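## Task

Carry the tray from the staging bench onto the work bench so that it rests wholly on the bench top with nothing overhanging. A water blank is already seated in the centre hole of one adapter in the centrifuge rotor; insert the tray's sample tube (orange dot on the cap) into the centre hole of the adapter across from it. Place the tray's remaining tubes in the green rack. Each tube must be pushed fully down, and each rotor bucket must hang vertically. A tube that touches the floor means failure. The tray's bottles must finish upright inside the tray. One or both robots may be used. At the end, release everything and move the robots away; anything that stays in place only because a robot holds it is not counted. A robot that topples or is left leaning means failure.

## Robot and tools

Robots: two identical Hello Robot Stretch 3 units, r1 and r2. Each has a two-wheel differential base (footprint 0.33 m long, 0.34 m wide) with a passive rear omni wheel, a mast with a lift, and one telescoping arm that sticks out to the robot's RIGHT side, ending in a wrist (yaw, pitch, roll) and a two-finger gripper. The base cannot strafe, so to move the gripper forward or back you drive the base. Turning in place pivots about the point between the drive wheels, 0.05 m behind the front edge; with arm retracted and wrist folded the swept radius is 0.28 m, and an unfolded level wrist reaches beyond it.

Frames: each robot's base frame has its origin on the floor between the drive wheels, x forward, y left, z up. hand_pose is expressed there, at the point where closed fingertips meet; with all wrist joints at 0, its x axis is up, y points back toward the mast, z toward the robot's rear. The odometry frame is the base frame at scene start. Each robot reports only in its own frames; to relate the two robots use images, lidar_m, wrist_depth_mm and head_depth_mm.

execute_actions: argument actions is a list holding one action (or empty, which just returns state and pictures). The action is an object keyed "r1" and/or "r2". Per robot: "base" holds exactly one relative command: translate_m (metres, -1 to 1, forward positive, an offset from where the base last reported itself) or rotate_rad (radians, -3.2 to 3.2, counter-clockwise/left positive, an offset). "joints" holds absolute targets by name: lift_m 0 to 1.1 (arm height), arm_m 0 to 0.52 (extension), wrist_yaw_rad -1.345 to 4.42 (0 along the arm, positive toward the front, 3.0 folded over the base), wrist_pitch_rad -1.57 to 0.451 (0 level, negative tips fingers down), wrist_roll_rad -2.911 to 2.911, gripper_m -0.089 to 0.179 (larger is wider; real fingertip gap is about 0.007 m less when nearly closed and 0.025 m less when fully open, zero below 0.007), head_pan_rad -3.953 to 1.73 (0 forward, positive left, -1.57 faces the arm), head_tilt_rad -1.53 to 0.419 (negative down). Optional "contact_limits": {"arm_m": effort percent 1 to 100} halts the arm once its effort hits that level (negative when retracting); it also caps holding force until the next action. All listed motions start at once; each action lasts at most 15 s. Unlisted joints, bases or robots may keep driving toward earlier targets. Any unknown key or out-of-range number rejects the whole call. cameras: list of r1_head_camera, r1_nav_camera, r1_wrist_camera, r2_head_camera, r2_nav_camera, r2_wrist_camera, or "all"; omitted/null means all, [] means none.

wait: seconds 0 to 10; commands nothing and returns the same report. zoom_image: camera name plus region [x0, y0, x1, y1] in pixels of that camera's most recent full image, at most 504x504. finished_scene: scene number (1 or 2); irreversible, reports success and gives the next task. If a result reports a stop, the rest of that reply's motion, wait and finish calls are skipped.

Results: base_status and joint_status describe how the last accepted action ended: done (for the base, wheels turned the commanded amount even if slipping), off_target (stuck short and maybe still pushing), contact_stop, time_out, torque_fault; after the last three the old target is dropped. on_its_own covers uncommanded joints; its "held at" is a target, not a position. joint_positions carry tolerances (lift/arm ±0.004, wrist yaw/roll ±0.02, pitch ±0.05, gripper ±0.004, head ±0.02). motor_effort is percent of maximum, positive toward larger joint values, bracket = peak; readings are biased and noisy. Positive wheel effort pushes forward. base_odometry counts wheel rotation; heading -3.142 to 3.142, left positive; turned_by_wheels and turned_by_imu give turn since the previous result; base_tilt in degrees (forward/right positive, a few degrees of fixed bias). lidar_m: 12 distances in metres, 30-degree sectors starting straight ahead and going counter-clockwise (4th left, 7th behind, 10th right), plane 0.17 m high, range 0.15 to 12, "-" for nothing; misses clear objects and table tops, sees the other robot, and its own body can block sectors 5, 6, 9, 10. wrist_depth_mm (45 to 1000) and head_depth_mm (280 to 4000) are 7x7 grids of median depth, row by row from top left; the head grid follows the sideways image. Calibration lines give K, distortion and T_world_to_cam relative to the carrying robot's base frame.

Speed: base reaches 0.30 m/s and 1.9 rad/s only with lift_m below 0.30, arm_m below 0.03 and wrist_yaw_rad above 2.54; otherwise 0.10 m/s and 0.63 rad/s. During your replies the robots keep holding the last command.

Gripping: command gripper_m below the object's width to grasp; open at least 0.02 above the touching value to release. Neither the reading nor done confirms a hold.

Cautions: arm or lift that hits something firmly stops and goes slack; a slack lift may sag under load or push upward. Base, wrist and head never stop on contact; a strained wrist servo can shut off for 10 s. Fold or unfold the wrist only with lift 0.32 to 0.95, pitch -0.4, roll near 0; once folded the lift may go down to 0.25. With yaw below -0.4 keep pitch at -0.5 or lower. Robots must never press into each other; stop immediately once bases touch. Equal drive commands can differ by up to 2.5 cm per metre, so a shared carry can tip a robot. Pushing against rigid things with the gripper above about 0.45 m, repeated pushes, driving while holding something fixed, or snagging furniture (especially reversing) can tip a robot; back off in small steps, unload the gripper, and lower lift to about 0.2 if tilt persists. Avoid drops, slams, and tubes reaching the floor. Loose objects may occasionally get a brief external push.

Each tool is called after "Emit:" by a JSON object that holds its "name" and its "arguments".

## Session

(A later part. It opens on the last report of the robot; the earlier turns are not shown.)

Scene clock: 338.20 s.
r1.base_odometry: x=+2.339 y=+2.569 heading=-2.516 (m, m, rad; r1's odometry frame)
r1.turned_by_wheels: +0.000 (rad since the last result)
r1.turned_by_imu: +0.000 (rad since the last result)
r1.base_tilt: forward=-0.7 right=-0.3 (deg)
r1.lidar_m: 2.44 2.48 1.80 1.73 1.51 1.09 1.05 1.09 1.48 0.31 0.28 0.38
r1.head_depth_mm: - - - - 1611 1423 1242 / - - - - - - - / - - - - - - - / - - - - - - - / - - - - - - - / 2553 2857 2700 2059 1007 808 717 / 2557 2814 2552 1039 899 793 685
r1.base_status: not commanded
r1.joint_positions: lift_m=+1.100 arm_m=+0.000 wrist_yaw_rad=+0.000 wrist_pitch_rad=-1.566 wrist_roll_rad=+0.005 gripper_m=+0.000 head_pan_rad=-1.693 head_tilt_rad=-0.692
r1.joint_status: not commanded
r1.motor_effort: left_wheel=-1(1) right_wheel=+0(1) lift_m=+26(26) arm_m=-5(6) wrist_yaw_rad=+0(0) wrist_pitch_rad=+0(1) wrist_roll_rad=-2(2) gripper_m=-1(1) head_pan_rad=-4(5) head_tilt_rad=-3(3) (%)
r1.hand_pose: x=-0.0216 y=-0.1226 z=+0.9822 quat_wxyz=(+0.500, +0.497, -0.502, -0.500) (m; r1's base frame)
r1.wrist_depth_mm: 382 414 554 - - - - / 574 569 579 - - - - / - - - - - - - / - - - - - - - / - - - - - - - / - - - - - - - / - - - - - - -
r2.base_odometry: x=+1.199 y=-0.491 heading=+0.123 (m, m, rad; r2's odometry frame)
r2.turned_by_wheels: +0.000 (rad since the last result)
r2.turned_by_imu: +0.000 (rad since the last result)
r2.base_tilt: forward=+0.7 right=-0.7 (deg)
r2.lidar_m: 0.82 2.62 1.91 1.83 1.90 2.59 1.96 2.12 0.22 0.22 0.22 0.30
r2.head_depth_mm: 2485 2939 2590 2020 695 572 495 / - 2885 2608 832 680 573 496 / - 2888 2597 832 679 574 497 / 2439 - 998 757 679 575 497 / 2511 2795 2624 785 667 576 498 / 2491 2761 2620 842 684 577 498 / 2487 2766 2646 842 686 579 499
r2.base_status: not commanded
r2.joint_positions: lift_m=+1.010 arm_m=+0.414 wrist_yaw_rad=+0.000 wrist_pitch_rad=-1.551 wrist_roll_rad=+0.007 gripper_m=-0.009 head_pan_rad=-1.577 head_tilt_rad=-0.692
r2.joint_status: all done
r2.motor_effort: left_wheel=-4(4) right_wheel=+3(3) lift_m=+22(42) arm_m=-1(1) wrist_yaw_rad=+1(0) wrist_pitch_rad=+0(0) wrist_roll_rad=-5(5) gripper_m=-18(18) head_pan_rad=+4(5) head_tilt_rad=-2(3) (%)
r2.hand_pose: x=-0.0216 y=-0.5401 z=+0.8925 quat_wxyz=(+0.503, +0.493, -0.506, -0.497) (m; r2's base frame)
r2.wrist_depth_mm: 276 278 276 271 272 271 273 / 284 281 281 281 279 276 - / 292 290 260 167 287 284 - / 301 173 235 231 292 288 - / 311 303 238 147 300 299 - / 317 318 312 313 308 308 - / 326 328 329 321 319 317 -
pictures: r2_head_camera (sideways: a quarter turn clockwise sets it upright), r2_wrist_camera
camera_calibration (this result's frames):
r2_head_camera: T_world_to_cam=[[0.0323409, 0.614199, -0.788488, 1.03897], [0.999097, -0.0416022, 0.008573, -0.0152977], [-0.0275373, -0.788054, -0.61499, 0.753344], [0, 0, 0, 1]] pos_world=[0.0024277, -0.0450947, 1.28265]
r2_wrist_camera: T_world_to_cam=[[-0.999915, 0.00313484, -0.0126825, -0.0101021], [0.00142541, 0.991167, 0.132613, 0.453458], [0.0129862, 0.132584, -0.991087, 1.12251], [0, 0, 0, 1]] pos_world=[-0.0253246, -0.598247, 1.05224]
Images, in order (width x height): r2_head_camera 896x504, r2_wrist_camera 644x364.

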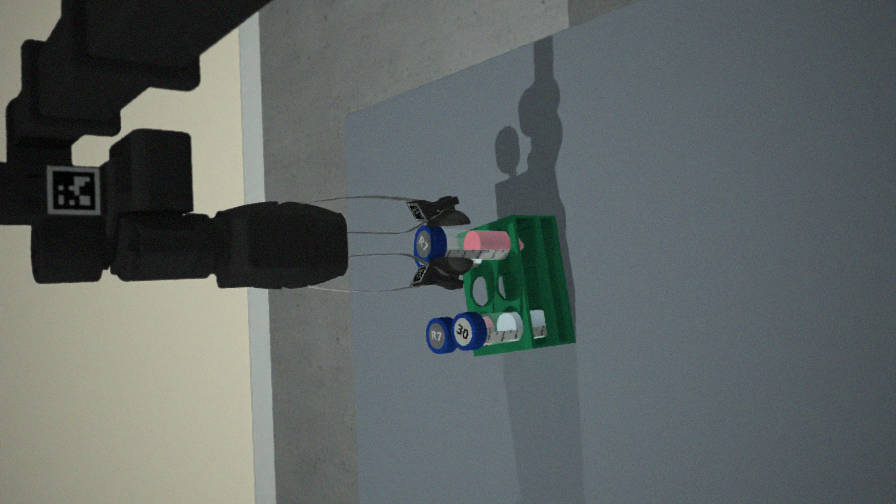

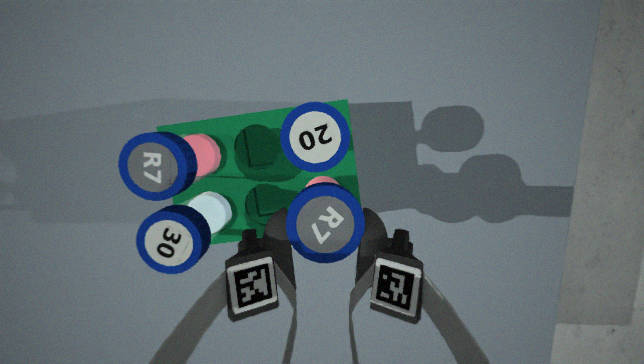

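Emit:
{"name": "execute_actions", "arguments": {"actions": [{"r2":{"joints":{"lift_m":0.99}}}], "cameras": []}}

Emit:
{"name": "execute_actions", "arguments": {"actions": [{"r2":{"joints":{"gripper_m":0.055}}}], "cameras": []}}

Emit:
{"name": "execute_actions", "arguments": {"actions": [{"r2":{"joints":{"lift_m":1.08,"head_pan_rad":-1.1,"head_tilt_rad":-0.45}}}], "cameras": ["r2_wrist_camera","r2_head_camera"]}}

Emit:
{"name": "execute_actions", "arguments": {"actions": [{"r2":{"joints":{"arm_m":0.1,"lift_m":1.1}},"r1":{"base":{"translate_m":0.5},"joints":{"head_tilt_rad":-0.6,"head_pan_rad":-1.57}}}], "cameras": ["r1_head_camera","r2_head_camera"]}}

Scene clock: 340.80 s.
r1.base_odometry: x=+2.339 y=+2.569 heading=-2.516 (m, m, rad; r1's odometry frame)
r1.turned_by_wheels: +0.000 (rad since the last result)
r1.turned_by_imu: +0.000 (rad since the last result)
r1.base_tilt: forward=-0.8 right=-0.3 (deg)
r1.lidar_m: 2.44 2.48 1.80 1.73 1.51 1.09 1.05 1.09 1.48 0.31 0.28 0.38
r1.head_depth_mm: - - - - 1606 1429 1244 / - - - - - - - / - - - - - - - / - - - - - - - / - - - - - - - / 2575 2852 2697 2054 1000 805 717 / 2552 2819 2548 1039 902 792 683
r1.base_status: not commanded
r1.joint_positions: lift_m=+1.100 arm_m=+0.000 wrist_yaw_rad=+0.000 wrist_pitch_rad=-1.566 wrist_roll_rad=+0.005 gripper_m=+0.000 head_pan_rad=-1.693 head_tilt_rad=-0.692
r1.joint_status: not commanded
r1.motor_effort: left_wheel=-1(1) right_wheel=+1(0) lift_m=+26(26) arm_m=-5(5) wrist_yaw_rad=+0(0) wrist_pitch_rad=+0(1) wrist_roll_rad=-2(2) gripper_m=-2(2) head_pan_rad=-5(5) head_tilt_rad=-3(3) (%)
r1.hand_pose: x=-0.0216 y=-0.1226 z=+0.9822 quat_wxyz=(+0.500, +0.497, -0.502, -0.500) (m; r1's base frame)
r1.wrist_depth_mm: 384 422 545 - - - - / 564 562 565 - - - - / - - - - - - - / - - - - - - - / - - - - - - - / - - - - - - - / - - - - - - -
r2.base_odometry: x=+1.199 y=-0.491 heading=+0.123 (m, m, rad; r2's odometry frame)
r2.turned_by_wheels: +0.000 (rad since the last result)
r2.turned_by_imu: +0.000 (rad since the last result)
r2.base_tilt: forward=+0.7 right=-0.9 (deg)
r2.lidar_m: 0.82 2.61 1.91 1.83 1.89 2.60 1.96 2.13 0.22 0.22 0.22 0.30
r2.head_depth_mm: 2511 - 2484 2007 696 571 494 / 2457 2876 2615 834 680 574 495 / 2417 2888 2588 834 680 574 496 / 2459 - - 719 680 576 497 / 2504 2790 2632 787 666 576 497 / 2486 2764 2639 840 685 577 499 / 2492 2754 2628 843 686 579 499
r2.base_status: not commanded
r2.joint_positions: lift_m=+0.991 arm_m=+0.414 wrist_yaw_rad=+0.000 wrist_pitch_rad=-1.553 wrist_roll_rad=+0.007 gripper_m=-0.009 head_pan_rad=-1.577 head_tilt_rad=-0.692
r2.joint_status: all done
r2.motor_effort: left_wheel=-3(4) right_wheel=+3(3) lift_m=+21(24) arm_m=-1(1) wrist_yaw_rad=+1(1) wrist_pitch_rad=+1(0) wrist_roll_rad=-5(5) gripper_m=-18(19) head_pan_rad=+5(5) head_tilt_rad=-4(3) (%)
r2.hand_pose: x=-0.0216 y=-0.5396 z=+0.8726 quat_wxyz=(+0.502, +0.494, -0.506, -0.498) (m; r2's base frame)
r2.wrist_depth_mm: 258 258 254 253 253 249 251 / 265 264 263 259 259 257 259 / 273 210 211 147 268 268 266 / 276 152 214 210 273 274 - / 286 158 220 147 279 281 - / 298 291 292 291 287 286 - / 306 303 299 299 296 292 -
pictures: none
No camera images: the call's "cameras" was empty. Leave "cameras" out to get every camera's image.

Scene clock: 341.93 s.
r1.base_odometry: x=+2.339 y=+2.569 heading=-2.516 (m, m, rad; r1's odometry frame)
r1.turned_by_wheels: +0.000 (rad since the last result)
r1.turned_by_imu: +0.000 (rad since the last result)
r1.base_tilt: forward=-0.7 right=-0.4 (deg)
r1.lidar_m: 2.43 2.47 1.80 1.73 1.51 1.10 1.05 1.08 1.48 0.31 0.28 0.38
r1.head_depth_mm: - - - - 1613 1422 1246 / - - - - - - - / - - - - - - - / - - - - - - - / - - - - - - - / 2569 2841 2717 2053 1005 806 719 / 2541 2820 2545 1043 901 792 685
r1.base_status: not commanded
r1.joint_positions: lift_m=+1.100 arm_m=+0.000 wrist_yaw_rad=+0.000 wrist_pitch_rad=-1.566 wrist_roll_rad=+0.005 gripper_m=+0.000 head_pan_rad=-1.693 head_tilt_rad=-0.692
r1.joint_status: not commanded
r1.motor_effort: left_wheel=+0(1) right_wheel=+1(0) lift_m=+26(27) arm_m=-6(6) wrist_yaw_rad=+0(0) wrist_pitch_rad=-1(1) wrist_roll_rad=-2(2) gripper_m=-2(0) head_pan_rad=-5(5) head_tilt_rad=-3(2) (%)
r1.hand_pose: x=-0.0216 y=-0.1226 z=+0.9822 quat_wxyz=(+0.500, +0.497, -0.502, -0.500) (m; r1's base frame)
r1.wrist_depth_mm: 382 413 564 - - - - / 562 571 561 - - - - / - - - - - - - / - - - - - - - / - - - - - - - / - - - - - - - / - - - - - - -
r2.base_odometry: x=+1.199 y=-0.491 heading=+0.123 (m, m, rad; r2's odometry frame)
r2.turned_by_wheels: +0.000 (rad since the last result)
r2.turned_by_imu: +0.000 (rad since the last result)
r2.base_tilt: forward=+0.7 right=-0.9 (deg)
r2.lidar_m: 0.82 2.61 1.90 1.84 1.90 2.59 1.96 2.13 0.22 0.22 0.22 0.30
r2.head_depth_mm: 2518 - 2465 2009 696 572 494 / 2477 2883 2601 832 678 573 496 / 2440 2886 2612 835 681 575 496 / 2449 - - 727 680 576 497 / 2525 2752 2633 786 666 576 498 / 2478 2761 2631 841 684 577 499 / 2478 2737 2644 842 686 579 499
r2.base_status: not commanded
r2.joint_positions: lift_m=+0.991 arm_m=+0.414 wrist_yaw_rad=+0.000 wrist_pitch_rad=-1.553 wrist_roll_rad=+0.007 gripper_m=+0.055 head_pan_rad=-1.577 head_tilt_rad=-0.692
r2.joint_status: all done
r2.motor_effort: left_wheel=-3(3) right_wheel=+3(3) lift_m=+21(21) arm_m=-1(1) wrist_yaw_rad=+1(0) wrist_pitch_rad=+1(1) wrist_roll_rad=-5(5) gripper_m=+0(92) head_pan_rad=+4(5) head_tilt_rad=-3(2) (%)
r2.hand_pose: x=-0.0216 y=-0.5396 z=+0.8726 quat_wxyz=(+0.502, +0.494, -0.506, -0.498) (m; r2's base frame)
r2.wrist_depth_mm: 257 257 256 254 254 253 252 / 265 264 262 259 258 257 259 / 275 209 209 146 268 263 269 / 281 152 214 211 273 273 - / 289 157 215 155 279 277 - / 297 293 - 292 - 287 - / 304 301 299 298 300 296 -
pictures: none
No camera images: the call's "cameras" was empty. Leave "cameras" out to get every camera's image.

Scene clock: 343.60 s.
r1.base_odometry: x=+2.339 y=+2.569 heading=-2.516 (m, m, rad; r1's odometry frame)
r1.turned_by_wheels: +0.000 (rad since the last result)
r1.turned_by_imu: +0.000 (rad since the last result)
r1.base_tilt: forward=-0.7 right=-0.3 (deg)
r1.lidar_m: 2.44 2.47 1.79 1.73 1.51 1.09 1.05 1.09 1.48 0.31 0.28 0.38
r1.head_depth_mm: - - - - 1604 1425 1248 / - - - - - - - / - - - - - - - / - - - - - - - / - - - - - - - / 2580 2862 2693 2058 1002 806 721 / 2524 2817 2568 1045 902 794 685
r1.base_status: not commanded
r1.joint_positions: lift_m=+1.100 arm_m=+0.000 wrist_yaw_rad=+0.000 wrist_pitch_rad=-1.566 wrist_roll_rad=+0.005 gripper_m=+0.000 head_pan_rad=-1.693 head_tilt_rad=-0.692
r1.joint_status: not commanded
r1.motor_effort: left_wheel=+0(1) right_wheel=+1(1) lift_m=+26(26) arm_m=-6(6) wrist_yaw_rad=+0(1) wrist_pitch_rad=+0(0) wrist_roll_rad=-2(2) gripper_m=-1(1) head_pan_rad=-5(5) head_tilt_rad=-3(3) (%)
r1.hand_pose: x=-0.0216 y=-0.1226 z=+0.9822 quat_wxyz=(+0.500, +0.497, -0.502, -0.500) (m; r1's base frame)
r1.wrist_depth_mm: 380 417 555 - - - - / 559 557 562 - - - - / - - - - - - - / - - - - - - - / - - - - - - - / - - - - - - - / - - - - - - -
r2.base_odometry: x=+1.199 y=-0.491 heading=+0.123 (m, m, rad; r2's odometry frame)
r2.turned_by_wheels: +0.000 (rad since the last result)
r2.turned_by_imu: +0.000 (rad since the last result)
r2.base_tilt: forward=+0.8 right=-0.7 (deg)
r2.lidar_m: 0.82 2.62 1.90 1.83 1.90 2.59 1.96 2.13 0.22 0.22 0.22 0.30
r2.head_depth_mm: 2421 2579 2766 2887 893 615 574 / 2526 2685 2879 2936 895 700 576 / 2613 2794 3026 2969 900 703 578 / 2718 2919 3145 2961 905 707 579 / 2827 3062 3291 2988 907 708 581 / 2955 3186 3454 1041 873 710 583 / 3066 3326 3680 3014 841 714 583
r2.base_status: not commanded
r2.joint_positions: lift_m=+1.080 arm_m=+0.414 wrist_yaw_rad=+0.000 wrist_pitch_rad=-1.553 wrist_roll_rad=+0.007 gripper_m=+0.055 head_pan_rad=-1.107 head_tilt_rad=-0.458
r2.joint_status: all done
r2.motor_effort: left_wheel=-4(3) right_wheel=+3(2) lift_m=+45(47) arm_m=-1(1) wrist_yaw_rad=+1(0) wrist_pitch_rad=+1(1) wrist_roll_rad=-5(5) gripper_m=+0(1) head_pan_rad=+5(41) head_tilt_rad=+2(15) (%)
r2.hand_pose: x=-0.0216 y=-0.5396 z=+0.9616 quat_wxyz=(+0.502, +0.494, -0.506, -0.498) (m; r2's base frame)
r2.wrist_depth_mm: 346 341 340 335 336 340 - / 356 353 350 349 344 348 - / 364 366 301 293 358 358 - / 375 370 301 302 364 363 - / 383 381 378 376 374 379 - / 399 396 - 389 - 391 - / 409 405 402 399 399 - -
pictures: r2_head_camera (sideways: a quarter turn clockwise sets it upright), r2_wrist_camera
camera_calibration (this result's frames):
r2_head_camera: T_world_to_cam=[[-0.159813, 0.383736, -0.909509, 1.19796], [0.908443, 0.417679, 0.0165992, -0.0251977], [0.386252, -0.823584, -0.415353, 0.491072], [0, 0, 0, 1]] pos_world=[0.0246624, -0.0447353, 1.29394]
r2_wrist_camera: T_world_to_cam=[[-0.999915, 0.00316243, -0.0126769, -0.00921822], [0.00142619, 0.990886, 0.134697, 0.44158], [0.0129873, 0.134667, -0.990806, 1.19173], [0, 0, 0, 1]] pos_world=[-0.0253246, -0.598013, 1.12118]
Images, in order (width x height): r2_head_camera 896x504, r2_wrist_camera 644x364.

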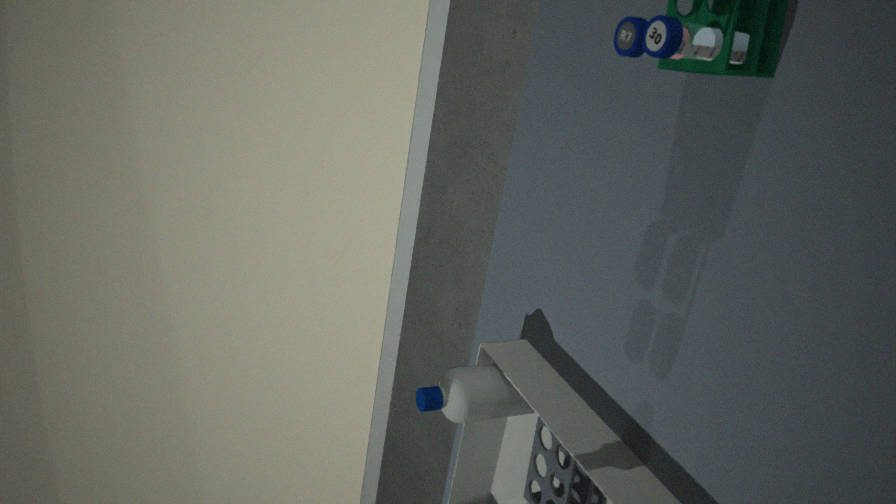

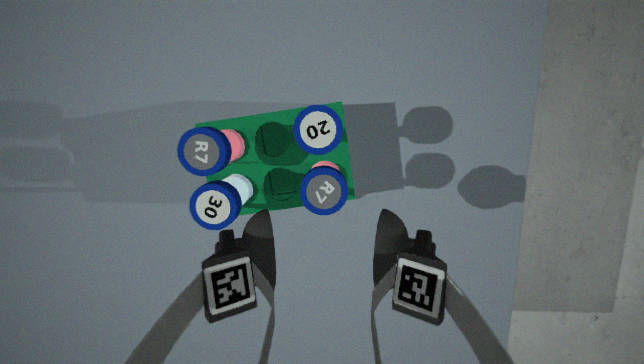

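Scene clock: 349.67 s.
r1.base_odometry: x=+1.933 y=+2.276 heading=-2.516 (m, m, rad; r1's odometry frame)
r1.turned_by_wheels: +0.000 (rad since the last result)
r1.turned_by_imu: +0.003 (rad since the last result)
r1.base_tilt: forward=-0.7 right=-0.4 (deg)
r1.lidar_m: 1.94 2.47 1.81 1.73 1.79 1.61 1.55 0.38 0.28 0.27 0.28 0.37
r1.head_depth_mm: - - - - - - - / - - - - - - - / - - - - - - - / 701 773 854 925 - - - / 701 773 866 918 748 638 505 / 698 771 864 876 753 555 505 / 707 2640 3011 2191 695 552 505
r1.base_status: done
r1.joint_positions: lift_m=+1.100 arm_m=+0.000 wrist_yaw_rad=+0.000 wrist_pitch_rad=-1.566 wrist_roll_rad=+0.005 gripper_m=+0.000 head_pan_rad=-1.577 head_tilt_rad=-0.606
r1.joint_status: all done
r1.motor_effort: left_wheel=-2(3) right_wheel=+0(2) lift_m=+26(27) arm_m=-5(6) wrist_yaw_rad=+0(0) wrist_pitch_rad=+0(1) wrist_roll_rad=-2(2) gripper_m=-2(1) head_pan_rad=+5(25) head_tilt_rad=+2(9) (%)
r1.hand_pose: x=-0.0216 y=-0.1226 z=+0.9822 quat_wxyz=(+0.500, +0.497, -0.502, -0.500) (m; r1's base frame)
r1.wrist_depth_mm: - 382 383 378 376 383 - / - 571 573 565 564 556 - / - - - - - - - / - - - - - - - / - - - - - - - / - - - - - - - / - - - - - - -
r2.base_odometry: x=+1.199 y=-0.491 heading=+0.123 (m, m, rad; r2's odometry frame)
r2.turned_by_wheels: +0.000 (rad since the last result)
r2.turned_by_imu: +0.000 (rad since the last result)
r2.base_tilt: forward=+0.8 right=-0.9 (deg)
r2.lidar_m: 0.82 2.62 1.91 1.83 1.90 2.61 1.96 2.13 0.22 0.22 0.22 0.30
r2.head_depth_mm: 2424 2579 2766 2854 891 616 574 / 2512 2680 2883 2941 897 703 576 / 2619 2796 3017 2980 900 705 577 / 2717 2917 3134 2985 906 707 580 / 2827 3041 3295 2990 906 709 582 / 2979 3194 3454 1042 876 711 582 / 3090 3356 3648 3046 842 712 585
r2.base_status: not commanded
r2.joint_positions: lift_m=+1.100 arm_m=+0.100 wrist_yaw_rad=+0.001 wrist_pitch_rad=-1.553 wrist_roll_rad=+0.006 gripper_m=+0.055 head_pan_rad=-1.107 head_tilt_rad=-0.458
r2.joint_status: all done
r2.motor_effort: left_wheel=-3(3) right_wheel=+3(3) lift_m=+45(47) arm_m=-1(1) wrist_yaw_rad=-1(0) wrist_pitch_rad=+0(1) wrist_roll_rad=-4(5) gripper_m=+0(0) head_pan_rad=+5(6) head_tilt_rad=+2(3) (%)
r2.hand_pose: x=-0.0216 y=-0.2256 z=+0.9816 quat_wxyz=(+0.503, +0.494, -0.505, -0.497) (m; r2's base frame)
r2.wrist_depth_mm: 364 367 357 361 359 355 - / 375 373 371 371 363 368 - / 382 385 380 375 372 382 - / 394 394 391 391 383 387 - / - - - - - - - / - - - - - - - / - - - - - - -
pictures: r1_head_camera (sideways: a quarter turn clockwise sets it upright), r2_head_camera (sideways: a quarter turn clockwise sets it upright)
camera_calibration (this result's frames):
r1_head_camera: T_world_to_cam=[[-0.038101, 0.55635, -0.830074, 1.10506], [0.998794, -0.00453081, -0.0488821, 0.058891], [-0.0309564, -0.830936, -0.555506, 0.684446], [0, 0, 0, 1]] pos_world=[0.004472, -0.0458049, 1.30038]
r2_head_camera: T_world_to_cam=[[-0.159764, 0.383308, -0.909698, 1.1982], [0.908291, 0.418009, 0.0166141, -0.0252162], [0.38663, -0.823616, -0.414938, 0.49053], [0, 0, 0, 1]] pos_world=[0.0246799, -0.0447319, 1.29396]
Images, in order (width x height): r1_head_camera 896x504, r2_head_camera 896x504.

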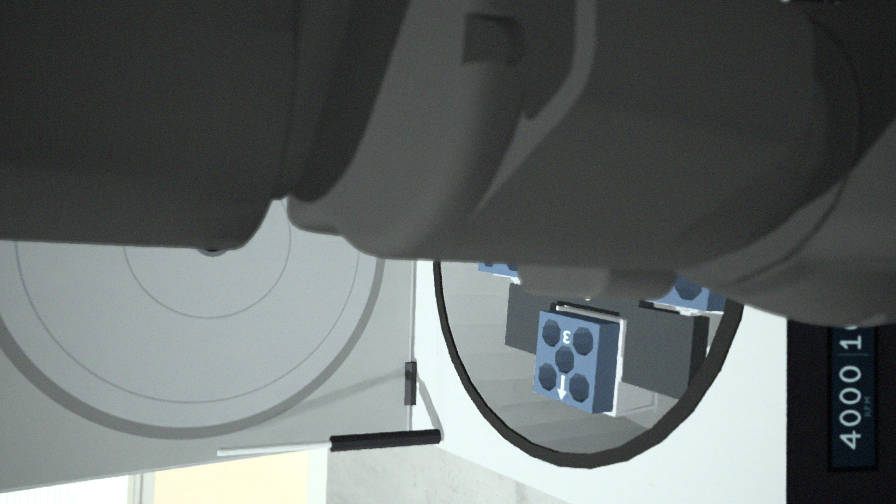

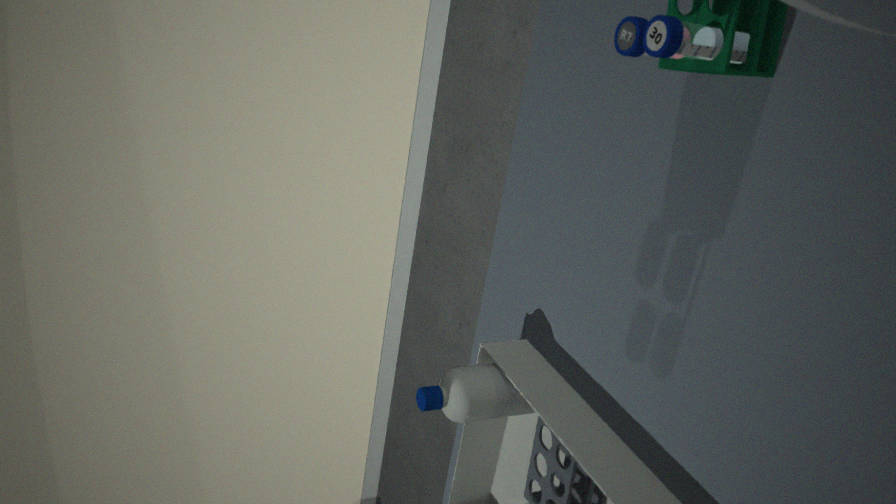

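Emit:
{"name": "execute_actions", "arguments": {"actions": [{"r1":{"base":{"translate_m":0.12},"joints":{"lift_m":0.6,"head_tilt_rad":-0.75,"head_pan_rad":-1.57}},"r2":{"base":{"translate_m":-0.4},"joints":{"arm_m":0}}}], "cameras": ["r1_head_camera"]}}

Scene clock: 356.00 s.
r1.base_odometry: x=+1.836 y=+2.206 heading=-2.516 (m, m, rad; r1's odometry frame)
r1.turned_by_wheels: +0.000 (rad since the last result)
r1.turned_by_imu: +0.001 (rad since the last result)
r1.base_tilt: forward=-0.7 right=-0.2 (deg)
r1.lidar_m: 1.82 2.47 1.80 1.73 1.80 1.73 1.67 0.38 0.27 0.26 0.27 0.48
r1.head_depth_mm: 719 815 896 847 690 550 639 / 720 813 913 823 652 546 637 / 719 812 913 822 668 545 635 / 717 811 894 790 678 544 633 / 716 810 876 784 598 542 632 / 2614 2945 2478 1815 644 541 650 / 2601 2886 2443 1824 1445 802 669
r1.base_status: done
r1.joint_positions: lift_m=+0.600 arm_m=+0.000 wrist_yaw_rad=+0.000 wrist_pitch_rad=-1.566 wrist_roll_rad=+0.005 gripper_m=+0.000 head_pan_rad=-1.577 head_tilt_rad=-0.740
r1.joint_status: all done
r1.motor_effort: left_wheel=-1(3) right_wheel=+0(4) lift_m=+22(24) arm_m=-6(7) wrist_yaw_rad=-1(0) wrist_pitch_rad=-1(0) wrist_roll_rad=-2(2) gripper_m=-2(0) head_pan_rad=+5(6) head_tilt_rad=-3(14) (%)
r1.hand_pose: x=-0.0216 y=-0.1226 z=+0.4825 quat_wxyz=(+0.500, +0.497, -0.502, -0.500) (m; r1's base frame)
r1.wrist_depth_mm: 258 262 260 264 264 262 264 / 609 618 504 526 511 518 524 / 620 627 632 625 624 613 615 / 632 641 632 - - 619 630 / 675 652 641 - - 668 639 / 672 669 667 - - 657 657 / 673 705 683 - - 670 666
r2.base_odometry: x=+0.802 y=-0.540 heading=+0.123 (m, m, rad; r2's odometry frame)
r2.turned_by_wheels: +0.000 (rad since the last result)
r2.turned_by_imu: -0.001 (rad since the last result)
r2.base_tilt: forward=+0.5 right=-1.0 (deg)
r2.lidar_m: 0.83 2.62 1.90 1.83 1.90 2.59 1.56 1.77 3.08 0.87 0.29 0.29
r2.head_depth_mm: 2439 2575 2766 2849 2136 1675 1383 / 2525 2691 2893 2952 974 1584 1352 / 2609 2793 2980 2958 900 728 1323 / 2713 2912 3147 2986 904 707 581 / 2821 3048 3304 2985 801 709 581 / 2982 3178 3444 2998 779 711 584 / 3083 3362 3637 3021 916 713 583
r2.base_status: done
r2.joint_positions: lift_m=+1.100 arm_m=+0.000 wrist_yaw_rad=+0.001 wrist_pitch_rad=-1.553 wrist_roll_rad=+0.006 gripper_m=+0.055 head_pan_rad=-1.107 head_tilt_rad=-0.458
r2.joint_status: all done
r2.motor_effort: left_wheel=-3(9) right_wheel=+2(3) lift_m=+45(45) arm_m=-1(0) wrist_yaw_rad=+0(0) wrist_pitch_rad=+1(1) wrist_roll_rad=-4(4) gripper_m=+1(0) head_pan_rad=+5(5) head_tilt_rad=+2(2) (%)
r2.hand_pose: x=-0.0216 y=-0.1256 z=+0.9816 quat_wxyz=(+0.503, +0.494, -0.505, -0.497) (m; r2's base frame)
r2.wrist_depth_mm: 363 368 - - - - - / 372 375 - - - - - / - - - - - - - / - - - - - - - / - - - - - - - / - - - - - - - / - - - - - - -
pictures: r1_head_camera (sideways: a quarter turn clockwise sets it upright)
camera_calibration (this result's frames):
r1_head_camera: T_world_to_cam=[[-0.0375054, 0.66225, -0.748344, 0.998519], [0.998836, 0.00210286, -0.0481985, 0.0579924], [-0.0303458, -0.74928, -0.661557, 0.822403], [0, 0, 0, 1]] pos_world=[0.00448141, -0.0451809, 1.2941]
Images, in order (width x height): r1_head_camera 896x504.

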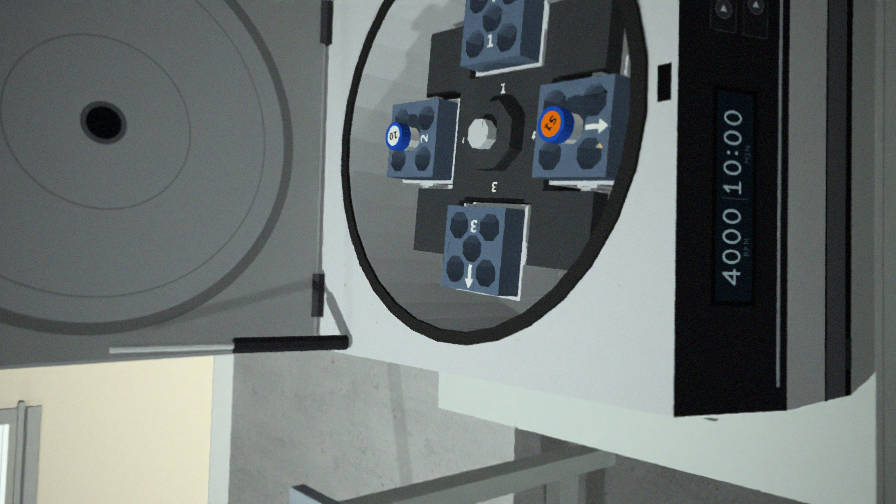

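Emit:
{"name": "execute_actions", "arguments": {"actions": [{"r1":{"base":{"translate_m":-0.55}}}], "cameras": []}}

Emit:
{"name": "finished_scene", "arguments": {"scene": 2}}

Scene clock: 363.17 s.
r1.base_odometry: x=+2.282 y=+2.528 heading=-2.516 (m, m, rad; r1's odometry frame)
r1.turned_by_wheels: +0.000 (rad since the last result)
r1.turned_by_imu: -0.003 (rad since the last result)
r1.base_tilt: forward=-0.8 right=-0.3 (deg)
r1.lidar_m: 2.37 2.47 1.80 1.73 1.61 1.17 1.12 1.16 1.58 0.27 0.28 0.38
r1.head_depth_mm: 2648 2932 2569 1994 1641 1393 1201 / 2626 2975 2559 2003 1617 1376 1191 / 2659 2958 2553 1978 1617 1369 1185 / 2625 2953 2510 1955 1617 1362 1183 / 2612 2965 2476 1116 917 778 681 / 732 830 887 771 710 728 663 / 718 812 883 830 591 536 638
r1.base_status: done
r1.joint_positions: lift_m=+0.600 arm_m=+0.000 wrist_yaw_rad=+0.000 wrist_pitch_rad=-1.566 wrist_roll_rad=+0.005 gripper_m=+0.000 head_pan_rad=-1.577 head_tilt_rad=-0.740
r1.joint_status: not commanded
r1.motor_effort: left_wheel=-1(4) right_wheel=+0(4) lift_m=+22(23) arm_m=-6(5) wrist_yaw_rad=+0(0) wrist_pitch_rad=+0(0) wrist_roll_rad=-2(2) gripper_m=-1(2) head_pan_rad=+4(5) head_tilt_rad=-3(3) (%)
r1.hand_pose: x=-0.0216 y=-0.1226 z=+0.4825 quat_wxyz=(+0.500, +0.497, -0.502, -0.500) (m; r1's base frame)
r1.wrist_depth_mm: 271 275 275 601 582 591 596 / 526 526 618 614 603 603 601 / 620 617 630 625 622 621 615 / 637 626 651 - - 639 621 / 666 655 648 - - 639 633 / 676 666 661 - - 656 655 / 684 695 674 - - 684 668
r2.base_odometry: x=+0.802 y=-0.540 heading=+0.123 (m, m, rad; r2's odometry frame)
r2.turned_by_wheels: +0.000 (rad since the last result)
r2.turned_by_imu: +0.000 (rad since the last result)
r2.base_tilt: forward=+0.8 right=-0.8 (deg)
r2.lidar_m: 0.83 2.62 1.90 1.83 1.90 2.59 1.56 1.76 3.09 0.88 0.29 0.29
r2.head_depth_mm: 2436 2574 2764 2865 2128 1674 1383 / 2520 2701 2870 2943 972 1579 1350 / 2612 2790 3025 2933 899 729 1317 / 2714 2942 3150 2975 905 707 580 / 2819 3034 3289 2980 804 709 580 / 2956 3171 3505 3004 779 711 583 / 3106 3336 3670 3016 916 714 583
r2.base_status: not commanded
r2.joint_positions: lift_m=+1.100 arm_m=+0.000 wrist_yaw_rad=+0.001 wrist_pitch_rad=-1.553 wrist_roll_rad=+0.006 gripper_m=+0.055 head_pan_rad=-1.107 head_tilt_rad=-0.458
r2.joint_status: not commanded
r2.motor_effort: left_wheel=-3(3) right_wheel=+3(2) lift_m=+45(45) arm_m=-1(1) wrist_yaw_rad=+0(0) wrist_pitch_rad=+1(1) wrist_roll_rad=-4(4) gripper_m=+1(0) head_pan_rad=+4(5) head_tilt_rad=+2(2) (%)
r2.hand_pose: x=-0.0216 y=-0.1256 z=+0.9816 quat_wxyz=(+0.503, +0.494, -0.505, -0.497) (m; r2's base frame)
r2.wrist_depth_mm: 364 367 - - - - - / 378 373 - - - - - / - - - - - - - / - - - - - - - / - - - - - - - / - - - - - - - / - - - - - - -
pictures: none
No camera images: the call's "cameras" was empty. Leave "cameras" out to get every camera's image.

The scene is finished: the task was done.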